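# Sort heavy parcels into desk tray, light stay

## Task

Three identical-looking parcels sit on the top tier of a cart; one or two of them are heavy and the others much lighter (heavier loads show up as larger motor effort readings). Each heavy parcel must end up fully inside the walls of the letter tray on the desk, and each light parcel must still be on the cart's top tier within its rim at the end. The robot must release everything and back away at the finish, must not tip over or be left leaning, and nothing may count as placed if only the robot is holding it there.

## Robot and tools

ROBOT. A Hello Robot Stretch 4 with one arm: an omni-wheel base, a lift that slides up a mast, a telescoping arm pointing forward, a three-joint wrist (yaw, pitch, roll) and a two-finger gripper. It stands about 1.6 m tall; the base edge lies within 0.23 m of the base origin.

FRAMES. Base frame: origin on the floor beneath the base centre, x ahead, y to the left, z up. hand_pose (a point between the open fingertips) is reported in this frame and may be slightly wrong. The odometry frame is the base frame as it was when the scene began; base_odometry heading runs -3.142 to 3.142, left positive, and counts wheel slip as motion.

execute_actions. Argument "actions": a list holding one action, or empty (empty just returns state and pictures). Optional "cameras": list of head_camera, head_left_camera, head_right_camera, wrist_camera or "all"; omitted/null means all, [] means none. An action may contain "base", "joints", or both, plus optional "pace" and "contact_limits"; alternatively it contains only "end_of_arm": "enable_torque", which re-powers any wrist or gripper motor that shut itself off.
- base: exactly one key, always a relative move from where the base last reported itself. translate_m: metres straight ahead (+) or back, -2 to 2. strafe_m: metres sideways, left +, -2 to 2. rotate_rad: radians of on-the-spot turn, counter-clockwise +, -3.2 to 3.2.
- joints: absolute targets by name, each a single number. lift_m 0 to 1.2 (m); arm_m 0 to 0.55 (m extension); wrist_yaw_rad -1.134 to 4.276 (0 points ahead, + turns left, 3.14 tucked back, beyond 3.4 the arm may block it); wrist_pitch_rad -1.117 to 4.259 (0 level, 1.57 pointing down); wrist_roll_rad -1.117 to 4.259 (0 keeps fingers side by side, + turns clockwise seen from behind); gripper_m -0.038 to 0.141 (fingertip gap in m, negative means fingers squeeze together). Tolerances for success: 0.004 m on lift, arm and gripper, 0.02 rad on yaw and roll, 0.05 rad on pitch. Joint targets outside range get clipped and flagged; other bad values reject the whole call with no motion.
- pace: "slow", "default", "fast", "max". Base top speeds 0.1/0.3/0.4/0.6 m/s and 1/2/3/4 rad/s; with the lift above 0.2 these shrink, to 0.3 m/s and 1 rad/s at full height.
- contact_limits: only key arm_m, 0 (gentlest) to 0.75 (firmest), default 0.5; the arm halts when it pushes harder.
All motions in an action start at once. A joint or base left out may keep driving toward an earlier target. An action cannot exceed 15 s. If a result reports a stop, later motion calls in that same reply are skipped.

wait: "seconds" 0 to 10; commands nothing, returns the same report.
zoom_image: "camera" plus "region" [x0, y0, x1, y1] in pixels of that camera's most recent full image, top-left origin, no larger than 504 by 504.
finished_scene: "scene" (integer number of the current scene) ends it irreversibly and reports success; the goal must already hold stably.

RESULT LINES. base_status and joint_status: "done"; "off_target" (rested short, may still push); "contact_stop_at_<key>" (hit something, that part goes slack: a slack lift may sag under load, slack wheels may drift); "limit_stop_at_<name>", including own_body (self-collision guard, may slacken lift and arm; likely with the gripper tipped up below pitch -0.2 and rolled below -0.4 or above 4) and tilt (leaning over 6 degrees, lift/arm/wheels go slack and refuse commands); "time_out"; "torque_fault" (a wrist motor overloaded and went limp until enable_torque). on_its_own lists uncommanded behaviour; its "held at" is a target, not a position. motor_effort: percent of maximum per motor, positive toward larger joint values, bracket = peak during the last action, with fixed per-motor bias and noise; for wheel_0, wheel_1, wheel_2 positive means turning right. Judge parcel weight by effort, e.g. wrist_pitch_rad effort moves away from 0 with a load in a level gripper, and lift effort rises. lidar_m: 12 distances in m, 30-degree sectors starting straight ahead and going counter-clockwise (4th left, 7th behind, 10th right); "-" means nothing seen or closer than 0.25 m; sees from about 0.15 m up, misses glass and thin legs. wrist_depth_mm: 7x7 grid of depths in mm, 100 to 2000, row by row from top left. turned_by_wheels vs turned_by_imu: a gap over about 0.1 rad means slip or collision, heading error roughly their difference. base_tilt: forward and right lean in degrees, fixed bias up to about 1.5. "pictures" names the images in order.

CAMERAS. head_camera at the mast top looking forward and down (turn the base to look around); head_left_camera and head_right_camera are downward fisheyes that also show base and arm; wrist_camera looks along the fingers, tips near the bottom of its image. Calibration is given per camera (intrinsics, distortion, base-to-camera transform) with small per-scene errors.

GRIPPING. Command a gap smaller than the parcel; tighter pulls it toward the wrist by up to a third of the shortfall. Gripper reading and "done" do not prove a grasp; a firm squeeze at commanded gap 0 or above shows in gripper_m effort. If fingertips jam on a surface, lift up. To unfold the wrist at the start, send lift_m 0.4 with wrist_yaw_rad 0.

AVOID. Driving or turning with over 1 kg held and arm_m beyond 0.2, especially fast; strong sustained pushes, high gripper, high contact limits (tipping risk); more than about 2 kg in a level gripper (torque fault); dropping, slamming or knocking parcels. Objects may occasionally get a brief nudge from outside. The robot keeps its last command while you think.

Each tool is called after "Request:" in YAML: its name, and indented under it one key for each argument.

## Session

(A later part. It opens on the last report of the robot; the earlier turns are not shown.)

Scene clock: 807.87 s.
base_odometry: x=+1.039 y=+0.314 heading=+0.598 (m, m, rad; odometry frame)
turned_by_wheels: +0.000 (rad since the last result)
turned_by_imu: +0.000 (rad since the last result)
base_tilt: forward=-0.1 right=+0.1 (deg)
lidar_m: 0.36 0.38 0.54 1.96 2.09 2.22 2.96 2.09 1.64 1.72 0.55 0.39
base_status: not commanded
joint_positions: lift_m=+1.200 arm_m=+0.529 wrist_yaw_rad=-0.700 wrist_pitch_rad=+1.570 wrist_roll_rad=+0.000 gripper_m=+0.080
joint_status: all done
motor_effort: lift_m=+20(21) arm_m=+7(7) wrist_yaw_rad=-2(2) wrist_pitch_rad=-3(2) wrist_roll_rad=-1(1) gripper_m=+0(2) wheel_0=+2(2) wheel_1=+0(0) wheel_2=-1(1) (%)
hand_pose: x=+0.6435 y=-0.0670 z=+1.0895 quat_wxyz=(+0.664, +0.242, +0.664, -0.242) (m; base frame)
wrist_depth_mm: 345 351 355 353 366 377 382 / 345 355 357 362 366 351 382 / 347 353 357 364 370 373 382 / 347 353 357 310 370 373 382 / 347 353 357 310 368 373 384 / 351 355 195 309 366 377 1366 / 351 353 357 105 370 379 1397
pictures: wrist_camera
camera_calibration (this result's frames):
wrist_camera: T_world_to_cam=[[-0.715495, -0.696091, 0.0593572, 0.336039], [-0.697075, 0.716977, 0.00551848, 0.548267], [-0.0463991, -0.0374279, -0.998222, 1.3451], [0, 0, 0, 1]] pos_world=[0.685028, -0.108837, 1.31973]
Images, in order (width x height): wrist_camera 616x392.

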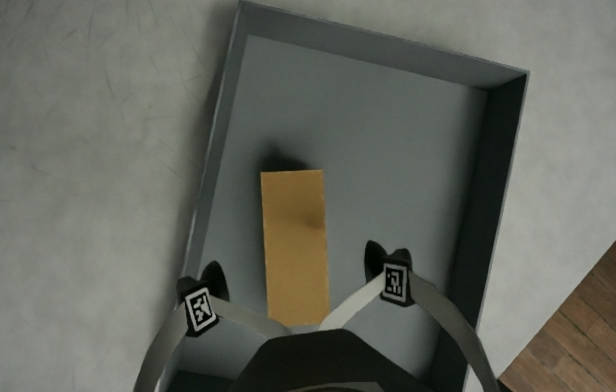

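Now the floor parcel. Retract arm at full height first, then back off.

Request:
execute_actions:
  actions:
    - {"joints": {"arm_m": 0.1, "wrist_yaw_rad": 0.0, "gripper_m": 0.09}}
  cameras: []

Request:
execute_actions:
  actions:
    - {"base": {"translate_m": -0.3}, "joints": {"lift_m": 0.5, "arm_m": 0.3}}
  cameras: ["wrist_camera"]

Scene clock: 817.23 s.
base_odometry: x=+1.039 y=+0.314 heading=+0.598 (m, m, rad; odometry frame)
turned_by_wheels: +0.000 (rad since the last result)
turned_by_imu: +0.000 (rad since the last result)
base_tilt: forward=+0.0 right=+0.1 (deg)
lidar_m: 0.36 0.41 0.54 1.97 2.09 2.19 2.99 2.08 1.63 1.73 0.53 0.41
base_status: not commanded
joint_positions: lift_m=+1.200 arm_m=+0.101 wrist_yaw_rad=+0.000 wrist_pitch_rad=+1.570 wrist_roll_rad=+0.000 gripper_m=+0.090
joint_status: all done
motor_effort: lift_m=+20(20) arm_m=-7(7) wrist_yaw_rad=+0(6) wrist_pitch_rad=-2(1) wrist_roll_rad=-1(1) gripper_m=-4(4) wheel_0=+2(2) wheel_1=+0(0) wheel_2=-1(1) (%)
hand_pose: x=+0.2722 y=-0.0874 z=+1.0895 quat_wxyz=(+0.707, +0.000, +0.707, +0.000) (m; base frame)
wrist_depth_mm: 347 353 357 362 370 375 382 / 349 351 357 366 370 377 384 / 349 355 1281 1281 1336 1366 1366 / 1255 1255 1281 1281 1336 1366 1397 / 1229 1255 1308 1281 1308 1366 1366 / 1255 1255 200 1078 1366 1366 1366 / 1281 1308 1308 105 1336 1366 1397
pictures: none
No camera images: the call's "cameras" was empty. Leave "cameras" out to get every camera's image.

Scene clock: 820.83 s.
base_odometry: x=+0.791 y=+0.145 heading=+0.597 (m, m, rad; odometry frame)
turned_by_wheels: +0.000 (rad since the last result)
turned_by_imu: -0.001 (rad since the last result)
base_tilt: forward=+0.0 right=+0.1 (deg)
lidar_m: 0.65 0.68 2.04 1.97 2.02 2.14 2.65 2.51 1.50 1.69 0.99 0.69
base_status: done
joint_positions: lift_m=+0.500 arm_m=+0.299 wrist_yaw_rad=+0.000 wrist_pitch_rad=+1.570 wrist_roll_rad=+0.000 gripper_m=+0.090
joint_status: all done
motor_effort: lift_m=+15(20) arm_m=+7(7) wrist_yaw_rad=+0(1) wrist_pitch_rad=+0(2) wrist_roll_rad=-1(1) gripper_m=-2(3) wheel_0=-2(7) wheel_1=-1(3) wheel_2=-2(9) (%)
hand_pose: x=+0.4699 y=-0.0874 z=+0.3900 quat_wxyz=(+0.707, +0.000, +0.707, +0.000) (m; base frame)
wrist_depth_mm: 580 591 609 615 621 627 640 / 585 585 609 615 627 634 647 / 591 597 603 609 621 640 640 / 591 603 603 615 627 640 647 / 591 597 609 615 615 640 647 / 597 597 200 615 627 640 647 / 591 591 609 105 634 634 647
pictures: wrist_camera
camera_calibration (this result's frames):
wrist_camera: T_world_to_cam=[[-0.099059, -0.993311, 0.0593268, -0.0765228], [-0.99502, 0.0995408, 0.00521375, 0.531954], [-0.0110843, -0.0585149, -0.998225, 0.619538], [0, 0, 0, 1]] pos_world=[0.528592, -0.0927099, 0.620205]
Images, in order (width x height): wrist_camera 616x392.

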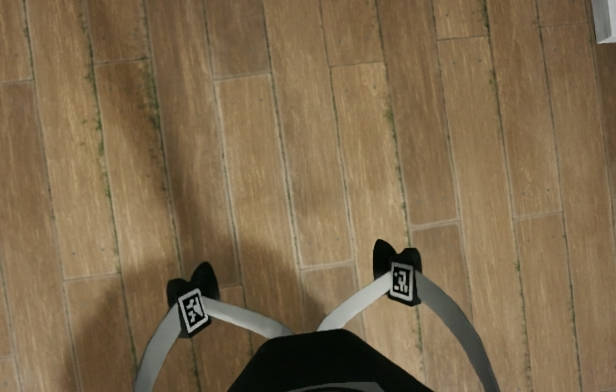

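Request:
execute_actions:
  actions:
    - {"base": {"translate_m": 0.25}, "joints": {"arm_m": 0.5}}
  cameras: ["wrist_camera"]

Scene clock: 827.67 s.
base_odometry: x=+0.998 y=+0.286 heading=+0.598 (m, m, rad; odometry frame)
turned_by_wheels: +0.000 (rad since the last result)
turned_by_imu: +0.000 (rad since the last result)
base_tilt: forward=+0.0 right=+0.1 (deg)
lidar_m: 0.41 0.44 0.63 1.96 2.06 2.22 2.94 2.07 1.61 1.71 0.63 0.43
base_status: done
joint_positions: lift_m=+0.500 arm_m=+0.499 wrist_yaw_rad=+0.000 wrist_pitch_rad=+1.570 wrist_roll_rad=+0.000 gripper_m=+0.090
joint_status: all done
motor_effort: lift_m=+15(15) arm_m=+7(7) wrist_yaw_rad=-1(1) wrist_pitch_rad=+0(1) wrist_roll_rad=-1(1) gripper_m=-5(3) wheel_0=+2(7) wheel_1=+1(4) wheel_2=+1(9) (%)
hand_pose: x=+0.6700 y=-0.0874 z=+0.3899 quat_wxyz=(+0.707, +0.000, +0.707, +0.000) (m; base frame)
wrist_depth_mm: 585 597 603 609 621 627 640 / 585 597 609 609 621 634 640 / 585 591 603 621 627 634 647 / 585 591 597 615 627 640 640 / 580 597 609 621 621 634 654 / 591 597 200 621 621 634 640 / 585 591 603 105 634 640 654
pictures: wrist_camera
camera_calibration (this result's frames):
wrist_camera: T_world_to_cam=[[-0.099063, -0.993312, 0.0593177, -0.056699], [-0.99502, 0.0995393, 0.00512254, 0.731042], [-0.0109927, -0.0585149, -0.998226, 0.621675], [0, 0, 0, 1]] pos_world=[0.728618, -0.0927098, 0.620191]
Images, in order (width x height): wrist_camera 616x392.

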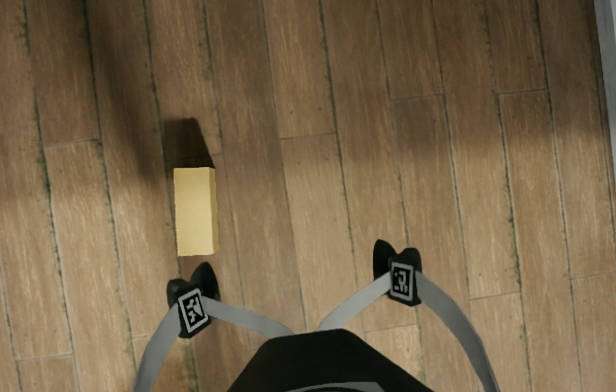

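Request:
execute_actions:
  actions:
    - {"base": {"strafe_m": 0.15}, "joints": {"arm_m": 0.54, "lift_m": 0.3}}
  cameras: ["wrist_camera"]

Scene clock: 834.73 s.
base_odometry: x=+0.914 y=+0.410 heading=+0.598 (m, m, rad; odometry frame)
turned_by_wheels: +0.000 (rad since the last result)
turned_by_imu: +0.000 (rad since the last result)
base_tilt: forward=-0.1 right=+0.1 (deg)
lidar_m: 0.41 0.45 0.62 1.82 1.90 2.08 2.93 2.70 1.73 1.86 0.61 0.45
base_status: done
joint_positions: lift_m=+0.300 arm_m=+0.539 wrist_yaw_rad=+0.000 wrist_pitch_rad=+1.570 wrist_roll_rad=+0.000 gripper_m=+0.090
joint_status: all done
motor_effort: lift_m=+15(15) arm_m=+7(8) wrist_yaw_rad=-1(0) wrist_pitch_rad=-1(1) wrist_roll_rad=-1(1) gripper_m=-3(3) wheel_0=+1(11) wheel_1=+0(8) wheel_2=+0(3) (%)
hand_pose: x=+0.7099 y=-0.0874 z=+0.1900 quat_wxyz=(+0.707, +0.000, +0.707, +0.000) (m; base frame)
wrist_depth_mm: 397 402 404 413 421 427 433 / 397 397 404 413 421 427 433 / 397 404 407 415 421 430 436 / 397 402 410 413 424 433 436 / 397 402 407 366 421 430 433 / 399 402 200 366 424 430 433 / 399 404 410 105 427 427 439
pictures: wrist_camera
camera_calibration (this result's frames):
wrist_camera: T_world_to_cam=[[-0.0990493, -0.993312, 0.0593408, -0.0408948], [-0.995019, 0.0995394, 0.00535384, 0.771758], [-0.0112248, -0.0585149, -0.998223, 0.422657], [0, 0, 0, 1]] pos_world=[0.768607, -0.0927098, 0.420201]
Images, in order (width x height): wrist_camera 616x392.

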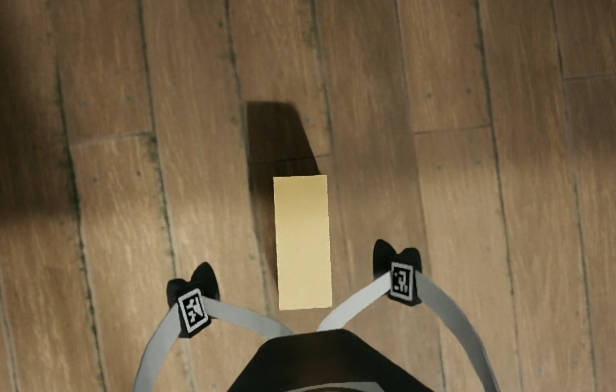

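Request:
execute_actions:
  actions:
    - {"joints": {"lift_m": 0.14, "arm_m": 0.55}}
  cameras: []

Request:
execute_actions:
  actions:
    - {"joints": {"gripper_m": 0.0}}
  cameras: []

Request:
execute_actions:
  actions:
    - {"joints": {"lift_m": 0.3, "arm_m": 0.05}}
  cameras: []

Request:
execute_actions:
  actions:
    - {"joints": {"lift_m": 1.2}}
  cameras: []

Request:
execute_actions:
  actions:
    - {"base": {"strafe_m": -0.2}, "joints": {"arm_m": 0.5, "wrist_yaw_rad": -0.7}, "pace": "slow"}
  cameras: ["wrist_camera"]

Scene clock: 846.27 s.
base_odometry: x=+0.914 y=+0.410 heading=+0.598 (m, m, rad; odometry frame)
turned_by_wheels: +0.000 (rad since the last result)
turned_by_imu: +0.000 (rad since the last result)
base_tilt: forward=+0.0 right=+0.1 (deg)
lidar_m: 0.41 0.45 0.65 1.83 1.94 2.07 2.93 2.71 1.75 1.85 0.61 0.42
base_status: not commanded
joint_positions: lift_m=+0.140 arm_m=+0.549 wrist_yaw_rad=+0.000 wrist_pitch_rad=+1.570 wrist_roll_rad=+0.000 gripper_m=+0.090
joint_status: all done
motor_effort: lift_m=+15(15) arm_m=+7(7) wrist_yaw_rad=-1(0) wrist_pitch_rad=-1(2) wrist_roll_rad=-1(1) gripper_m=-2(2) wheel_0=+1(1) wheel_1=+0(0) wheel_2=+0(0) (%)
hand_pose: x=+0.7199 y=-0.0874 z=+0.0300 quat_wxyz=(+0.707, +0.000, +0.707, +0.000) (m; base frame)
wrist_depth_mm: 243 246 249 254 258 263 266 / 242 247 251 255 258 263 267 / 243 249 252 255 260 263 265 / 245 247 251 204 258 264 268 / 244 248 252 204 257 265 268 / 245 248 200 205 258 265 268 / 245 248 253 105 262 264 268
pictures: none
No camera images: the call's "cameras" was empty. Leave "cameras" out to get every camera's image.

Scene clock: 847.97 s.
base_odometry: x=+0.914 y=+0.410 heading=+0.598 (m, m, rad; odometry frame)
turned_by_wheels: +0.000 (rad since the last result)
turned_by_imu: +0.000 (rad since the last result)
base_tilt: forward=+0.0 right=+0.1 (deg)
lidar_m: 0.39 0.45 0.60 1.77 1.94 2.06 2.93 2.70 1.75 1.86 0.61 0.44
base_status: not commanded
joint_positions: lift_m=+0.140 arm_m=+0.549 wrist_yaw_rad=+0.000 wrist_pitch_rad=+1.570 wrist_roll_rad=+0.000 gripper_m=+0.001
joint_status: all done
motor_effort: lift_m=+17(17) arm_m=+7(7) wrist_yaw_rad=-1(1) wrist_pitch_rad=-1(1) wrist_roll_rad=-1(1) gripper_m=-25(26) wheel_0=+1(1) wheel_1=+0(0) wheel_2=+0(0) (%)
hand_pose: x=+0.7199 y=-0.0874 z=+0.0298 quat_wxyz=(+0.707, +0.000, +0.707, +0.000) (m; base frame)
wrist_depth_mm: 241 245 249 252 256 259 263 / 241 244 249 253 256 262 265 / 242 246 250 253 257 262 264 / 243 247 249 187 258 263 266 / 243 247 248 189 257 262 266 / 244 246 187 190 191 263 267 / 244 246 251 105 259 264 267
pictures: none
No camera images: the call's "cameras" was empty. Leave "cameras" out to get every camera's image.

Scene clock: 850.50 s.
torque_fault: wrist_pitch_rad switched itself off since the last result.
base_odometry: x=+0.914 y=+0.410 heading=+0.598 (m, m, rad; odometry frame)
turned_by_wheels: +0.000 (rad since the last result)
turned_by_imu: +0.000 (rad since the last result)
base_tilt: forward=+0.0 right=+0.1 (deg)
lidar_m: 0.42 0.44 0.62 1.82 1.91 2.08 2.93 2.71 1.75 1.86 0.62 0.44
base_status: not commanded
joint_positions: lift_m=+0.300 arm_m=+0.051 wrist_yaw_rad=+0.001 wrist_pitch_rad=+1.427 wrist_roll_rad=+0.000 gripper_m=+0.001
joint_status: all done
on_its_own: wrist_pitch_rad is off since a torque_fault, until you send "end_of_arm": "enable_torque" (your +1.570 is given up)
motor_effort: lift_m=+19(24) arm_m=-7(16) wrist_yaw_rad=-3(26) wrist_pitch_rad=-2(98) wrist_roll_rad=-1(6) gripper_m=-28(26) wheel_0=+1(1) wheel_1=+1(1) wheel_2=-1(1) (%)
hand_pose: x=+0.2636 y=-0.0874 z=+0.1926 quat_wxyz=(+0.756, +0.000, +0.654, +0.000) (m; base frame)
wrist_depth_mm: 436 442 449 452 462 466 469 / 433 436 439 442 452 452 462 / 421 427 433 436 439 449 449 / 415 418 418 186 433 439 445 / 404 410 407 187 424 430 433 / 397 402 186 189 190 418 427 / 392 236 262 105 407 413 415
pictures: none
No camera images: the call's "cameras" was empty. Leave "cameras" out to get every camera's image.

Scene clock: 854.77 s.
base_odometry: x=+0.914 y=+0.410 heading=+0.598 (m, m, rad; odometry frame)
turned_by_wheels: +0.000 (rad since the last result)
turned_by_imu: +0.000 (rad since the last result)
base_tilt: forward=+0.0 right=+0.1 (deg)
lidar_m: 0.41 0.44 0.62 1.80 1.92 2.07 2.93 2.71 1.76 1.89 0.61 0.44
base_status: not commanded
joint_positions: lift_m=+1.200 arm_m=+0.051 wrist_yaw_rad=+0.001 wrist_pitch_rad=+1.536 wrist_roll_rad=+0.000 gripper_m=+0.001
joint_status: all done
on_its_own: wrist_pitch_rad is off since a torque_fault, until you send "end_of_arm": "enable_torque"
motor_effort: lift_m=+22(23) arm_m=-7(7) wrist_yaw_rad=-1(3) wrist_pitch_rad=-1(1) wrist_roll_rad=-1(1) gripper_m=-28(28) wheel_0=+1(1) wheel_1=+1(1) wheel_2=-1(1) (%)
hand_pose: x=+0.2321 y=-0.0874 z=+1.0895 quat_wxyz=(+0.719, +0.000, +0.695, +0.000) (m; base frame)
wrist_depth_mm: 353 359 366 370 377 392 1397 / 1281 1255 1308 1336 1308 1336 1366 / 1255 1281 1308 1336 1308 1336 1397 / 1229 1255 1281 186 1308 1366 1397 / 1255 1281 1281 187 1308 1336 1366 / 1255 1255 187 189 190 1336 1366 / 1229 1255 1255 105 1336 1336 1366
pictures: none
No camera images: the call's "cameras" was empty. Leave "cameras" out to get every camera's image.

Scene clock: 860.53 s.
base_odometry: x=+1.026 y=+0.245 heading=+0.598 (m, m, rad; odometry frame)
turned_by_wheels: +0.000 (rad since the last result)
turned_by_imu: +0.000 (rad since the last result)
base_tilt: forward=-0.1 right=+0.1 (deg)
lidar_m: 0.40 0.44 0.62 2.03 2.12 2.30 2.93 2.03 1.55 1.68 0.61 0.43
base_status: done
joint_positions: lift_m=+1.200 arm_m=+0.499 wrist_yaw_rad=-0.700 wrist_pitch_rad=+1.559 wrist_roll_rad=+0.000 gripper_m=+0.001
joint_status: all done
on_its_own: wrist_pitch_rad is off since a torque_fault, until you send "end_of_arm": "enable_torque"
motor_effort: lift_m=+22(23) arm_m=+7(6) wrist_yaw_rad=-2(6) wrist_pitch_rad=+0(1) wrist_roll_rad=-1(1) gripper_m=-25(27) wheel_0=+2(4) wheel_1=-1(2) wheel_2=+0(2) (%)
hand_pose: x=+0.6159 y=-0.0690 z=+1.0893 quat_wxyz=(+0.668, +0.241, +0.660, -0.244) (m; base frame)
wrist_depth_mm: 345 345 351 353 370 377 382 / 347 351 355 364 368 377 384 / 345 351 357 359 368 375 382 / 347 338 304 186 368 379 387 / 345 349 304 187 366 375 1397 / 345 349 186 189 190 377 1397 / 327 322 355 105 373 1138 1366
pictures: wrist_camera
camera_calibration (this result's frames):
wrist_camera: T_world_to_cam=[[-0.71591, -0.695757, 0.0582741, 0.316346], [-0.697154, 0.716901, -0.00532711, 0.542341], [-0.0380704, -0.0444398, -0.998286, 1.33804], [0, 0, 0, 1]] pos_world=[0.65551, -0.109243, 1.3202]
Images, in order (width x height): wrist_camera 616x392.

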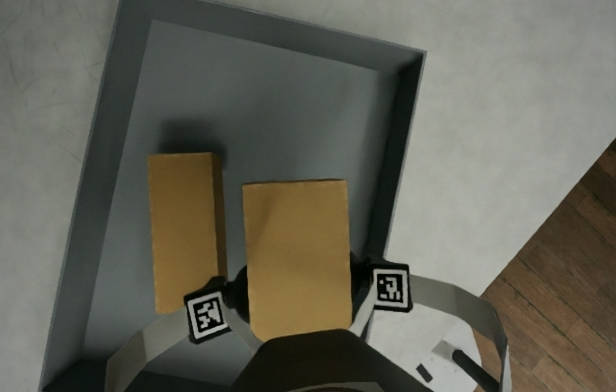

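Request:
execute_actions:
  actions:
    - {"end_of_arm": "enable_torque"}
  cameras: []

Request:
execute_actions:
  actions:
    - {"joints": {"lift_m": 1.15, "arm_m": 0.515, "wrist_pitch_rad": 1.57}, "pace": "slow"}
  cameras: []

Request:
execute_actions:
  actions:
    - {"joints": {"gripper_m": 0.07}}
  cameras: []

Request:
execute_actions:
  actions:
    - {"joints": {"lift_m": 1.2}}
  cameras: ["wrist_camera"]

Scene clock: 869.30 s.
base_odometry: x=+1.026 y=+0.245 heading=+0.598 (m, m, rad; odometry frame)
turned_by_wheels: +0.000 (rad since the last result)
turned_by_imu: +0.000 (rad since the last result)
base_tilt: forward=+0.0 right=+0.1 (deg)
lidar_m: 0.38 0.42 0.63 2.00 2.14 2.32 2.93 2.04 1.54 1.69 0.62 0.44
base_status: not commanded
joint_positions: lift_m=+1.200 arm_m=+0.499 wrist_yaw_rad=-0.700 wrist_pitch_rad=+1.559 wrist_roll_rad=+0.000 gripper_m=+0.001
joint_status: not commanded
end_of_arm: enable_torque: each motor that was off is on again
motor_effort: lift_m=+23(23) arm_m=+7(7) wrist_yaw_rad=-2(2) wrist_pitch_rad=-1(2) wrist_roll_rad=-1(1) gripper_m=-28(26) wheel_0=+2(2) wheel_1=-1(1) wheel_2=+0(0) (%)
hand_pose: x=+0.6159 y=-0.0690 z=+1.0893 quat_wxyz=(+0.668, +0.241, +0.660, -0.244) (m; base frame)
wrist_depth_mm: 349 347 349 355 370 373 382 / 347 351 357 362 366 377 379 / 347 349 357 362 364 377 382 / 347 338 304 186 368 375 387 / 347 349 304 187 368 377 1397 / 345 349 186 189 190 375 1366 / 325 320 355 105 373 1118 1366
pictures: none
No camera images: the call's "cameras" was empty. Leave "cameras" out to get every camera's image.

Scene clock: 870.60 s.
base_odometry: x=+1.026 y=+0.245 heading=+0.598 (m, m, rad; odometry frame)
turned_by_wheels: +0.000 (rad since the last result)
turned_by_imu: +0.000 (rad since the last result)
base_tilt: forward=+0.0 right=+0.0 (deg)
lidar_m: 0.39 0.45 0.61 2.02 2.14 2.29 2.94 2.03 1.57 1.65 0.61 0.45
base_status: not commanded
joint_positions: lift_m=+1.150 arm_m=+0.514 wrist_yaw_rad=-0.700 wrist_pitch_rad=+1.570 wrist_roll_rad=+0.000 gripper_m=+0.001
joint_status: all done
motor_effort: lift_m=+17(22) arm_m=+7(7) wrist_yaw_rad=-1(3) wrist_pitch_rad=-1(4) wrist_roll_rad=-1(1) gripper_m=-26(27) wheel_0=+2(2) wheel_1=-1(1) wheel_2=+0(0) (%)
hand_pose: x=+0.6286 y=-0.0670 z=+1.0398 quat_wxyz=(+0.665, +0.242, +0.664, -0.242) (m; base frame)
wrist_depth_mm: 298 293 304 298 291 322 329 / 298 300 306 310 315 324 329 / 297 300 306 312 314 325 332 / 297 291 255 186 315 324 330 / 282 300 255 187 294 325 332 / 283 301 187 189 190 325 1308 / 289 301 307 105 324 904 1336
pictures: none
No camera images: the call's "cameras" was empty. Leave "cameras" out to get every camera's image.

Scene clock: 872.10 s.
base_odometry: x=+1.026 y=+0.245 heading=+0.598 (m, m, rad; odometry frame)
turned_by_wheels: +0.000 (rad since the last result)
turned_by_imu: +0.000 (rad since the last result)
base_tilt: forward=-0.1 right=+0.1 (deg)
lidar_m: 0.42 0.44 0.61 2.01 2.13 2.29 2.92 2.04 1.54 1.66 0.61 0.43
base_status: not commanded
joint_positions: lift_m=+1.150 arm_m=+0.514 wrist_yaw_rad=-0.700 wrist_pitch_rad=+1.570 wrist_roll_rad=+0.000 gripper_m=+0.070
joint_status: all done
motor_effort: lift_m=+17(17) arm_m=+7(7) wrist_yaw_rad=-3(1) wrist_pitch_rad=-1(1) wrist_roll_rad=-1(0) gripper_m=-4(24) wheel_0=+2(2) wheel_1=-1(1) wheel_2=+0(0) (%)
hand_pose: x=+0.6286 y=-0.0670 z=+1.0398 quat_wxyz=(+0.665, +0.242, +0.664, -0.242) (m; base frame)
wrist_depth_mm: 300 297 306 296 293 325 330 / 300 303 306 312 315 325 330 / 300 301 306 314 315 327 330 / 300 289 258 262 317 327 332 / 286 301 256 263 279 327 334 / 286 301 196 260 260 327 1308 / 294 303 310 105 324 1078 1308
pictures: none
No camera images: the call's "cameras" was empty. Leave "cameras" out to get every camera's image.

Scene clock: 873.20 s.
base_odometry: x=+1.026 y=+0.245 heading=+0.598 (m, m, rad; odometry frame)
turned_by_wheels: +0.000 (rad since the last result)
turned_by_imu: +0.000 (rad since the last result)
base_tilt: forward=-0.1 right=+0.1 (deg)
lidar_m: 0.40 0.46 0.62 2.02 2.14 2.28 2.93 2.04 1.55 1.69 0.63 0.44
base_status: not commanded
joint_positions: lift_m=+1.200 arm_m=+0.514 wrist_yaw_rad=-0.700 wrist_pitch_rad=+1.570 wrist_roll_rad=+0.000 gripper_m=+0.070
joint_status: all done
motor_effort: lift_m=+20(21) arm_m=+7(7) wrist_yaw_rad=-2(2) wrist_pitch_rad=-1(1) wrist_roll_rad=-1(1) gripper_m=-4(2) wheel_0=+2(2) wheel_1=-1(1) wheel_2=+0(0) (%)
hand_pose: x=+0.6286 y=-0.0670 z=+1.0895 quat_wxyz=(+0.665, +0.242, +0.664, -0.242) (m; base frame)
wrist_depth_mm: 347 349 345 357 368 373 384 / 347 351 357 362 366 377 384 / 347 351 355 364 366 375 382 / 349 345 306 362 366 377 382 / 349 351 306 312 366 377 1430 / 349 353 196 310 317 379 1397 / 347 343 359 105 375 1281 1397
pictures: wrist_camera
camera_calibration (this result's frames):
wrist_camera: T_world_to_cam=[[-0.715451, -0.696139, 0.059329, 0.325311], [-0.697135, 0.716921, 0.0052357, 0.538234], [-0.046179, -0.0376144, -0.998225, 1.34424], [0, 0, 0, 1]] pos_world=[0.670042, -0.108846, 1.31974]
Images, in order (width x height): wrist_camera 616x392.

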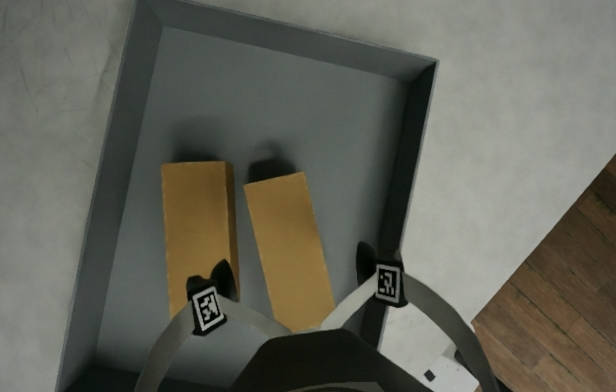

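Request:
execute_actions:
  actions:
    - {"joints": {"arm_m": 0.1}}
  cameras: []

Request:
execute_actions:
  actions:
    - {"base": {"translate_m": -0.4}}
  cameras: []

Request:
finished_scene:
  scene: 2

Scene clock: 880.80 s.
base_odometry: x=+1.026 y=+0.245 heading=+0.598 (m, m, rad; odometry frame)
turned_by_wheels: +0.000 (rad since the last result)
turned_by_imu: +0.000 (rad since the last result)
base_tilt: forward=+0.0 right=+0.0 (deg)
lidar_m: 0.41 0.44 0.59 2.01 2.13 2.29 2.93 2.01 1.54 1.68 0.64 0.44
base_status: not commanded
joint_positions: lift_m=+1.200 arm_m=+0.101 wrist_yaw_rad=-0.700 wrist_pitch_rad=+1.570 wrist_roll_rad=+0.000 gripper_m=+0.070
joint_status: all done
motor_effort: lift_m=+20(21) arm_m=-7(7) wrist_yaw_rad=-2(2) wrist_pitch_rad=+0(1) wrist_roll_rad=-1(1) gripper_m=-2(2) wheel_0=+2(2) wheel_1=-1(1) wheel_2=+0(0) (%)
hand_pose: x=+0.2159 y=-0.0670 z=+1.0895 quat_wxyz=(+0.664, +0.242, +0.664, -0.243) (m; base frame)
wrist_depth_mm: 349 351 1308 1255 1336 1336 1366 / 347 362 1281 1308 1308 1397 1336 / 347 1255 1281 1308 1336 1366 1366 / 1255 1255 1308 1308 1308 1336 1397 / 1255 1255 1281 1098 1336 1336 1397 / 1229 1281 196 1098 609 1336 1366 / 1255 1255 1281 105 1366 1336 1397
pictures: none
No camera images: the call's "cameras" was empty. Leave "cameras" out to get every camera's image.

Scene clock: 883.63 s.
base_odometry: x=+0.695 y=+0.020 heading=+0.598 (m, m, rad; odometry frame)
turned_by_wheels: +0.000 (rad since the last result)
turned_by_imu: +0.000 (rad since the last result)
base_tilt: forward=-0.1 right=+0.2 (deg)
lidar_m: 0.79 0.86 2.12 2.02 1.98 2.20 2.51 2.43 1.41 1.42 1.72 0.85
base_status: done
joint_positions: lift_m=+1.200 arm_m=+0.101 wrist_yaw_rad=-0.700 wrist_pitch_rad=+1.570 wrist_roll_rad=+0.000 gripper_m=+0.070
joint_status: not commanded
motor_effort: lift_m=+20(21) arm_m=-7(7) wrist_yaw_rad=-1(0) wrist_pitch_rad=-1(2) wrist_roll_rad=-1(1) gripper_m=-2(3) wheel_0=-1(5) wheel_1=-1(5) wheel_2=+0(7) (%)
hand_pose: x=+0.2159 y=-0.0670 z=+1.0895 quat_wxyz=(+0.664, +0.242, +0.664, -0.243) (m; base frame)
wrist_depth_mm: 1308 1255 1281 1308 1336 1366 1366 / 1229 1281 1281 1308 1308 1336 1397 / 1255 1281 1281 1308 1308 1366 1366 / 1255 1255 1281 1308 1366 1366 1397 / 1255 1281 1281 1098 1366 1366 1397 / 1255 1229 196 1098 621 1366 1366 / 1255 1255 1281 105 1336 1366 1336
pictures: none
No camera images: the call's "cameras" was empty. Leave "cameras" out to get every camera's image.

The scene is finished: the task was done.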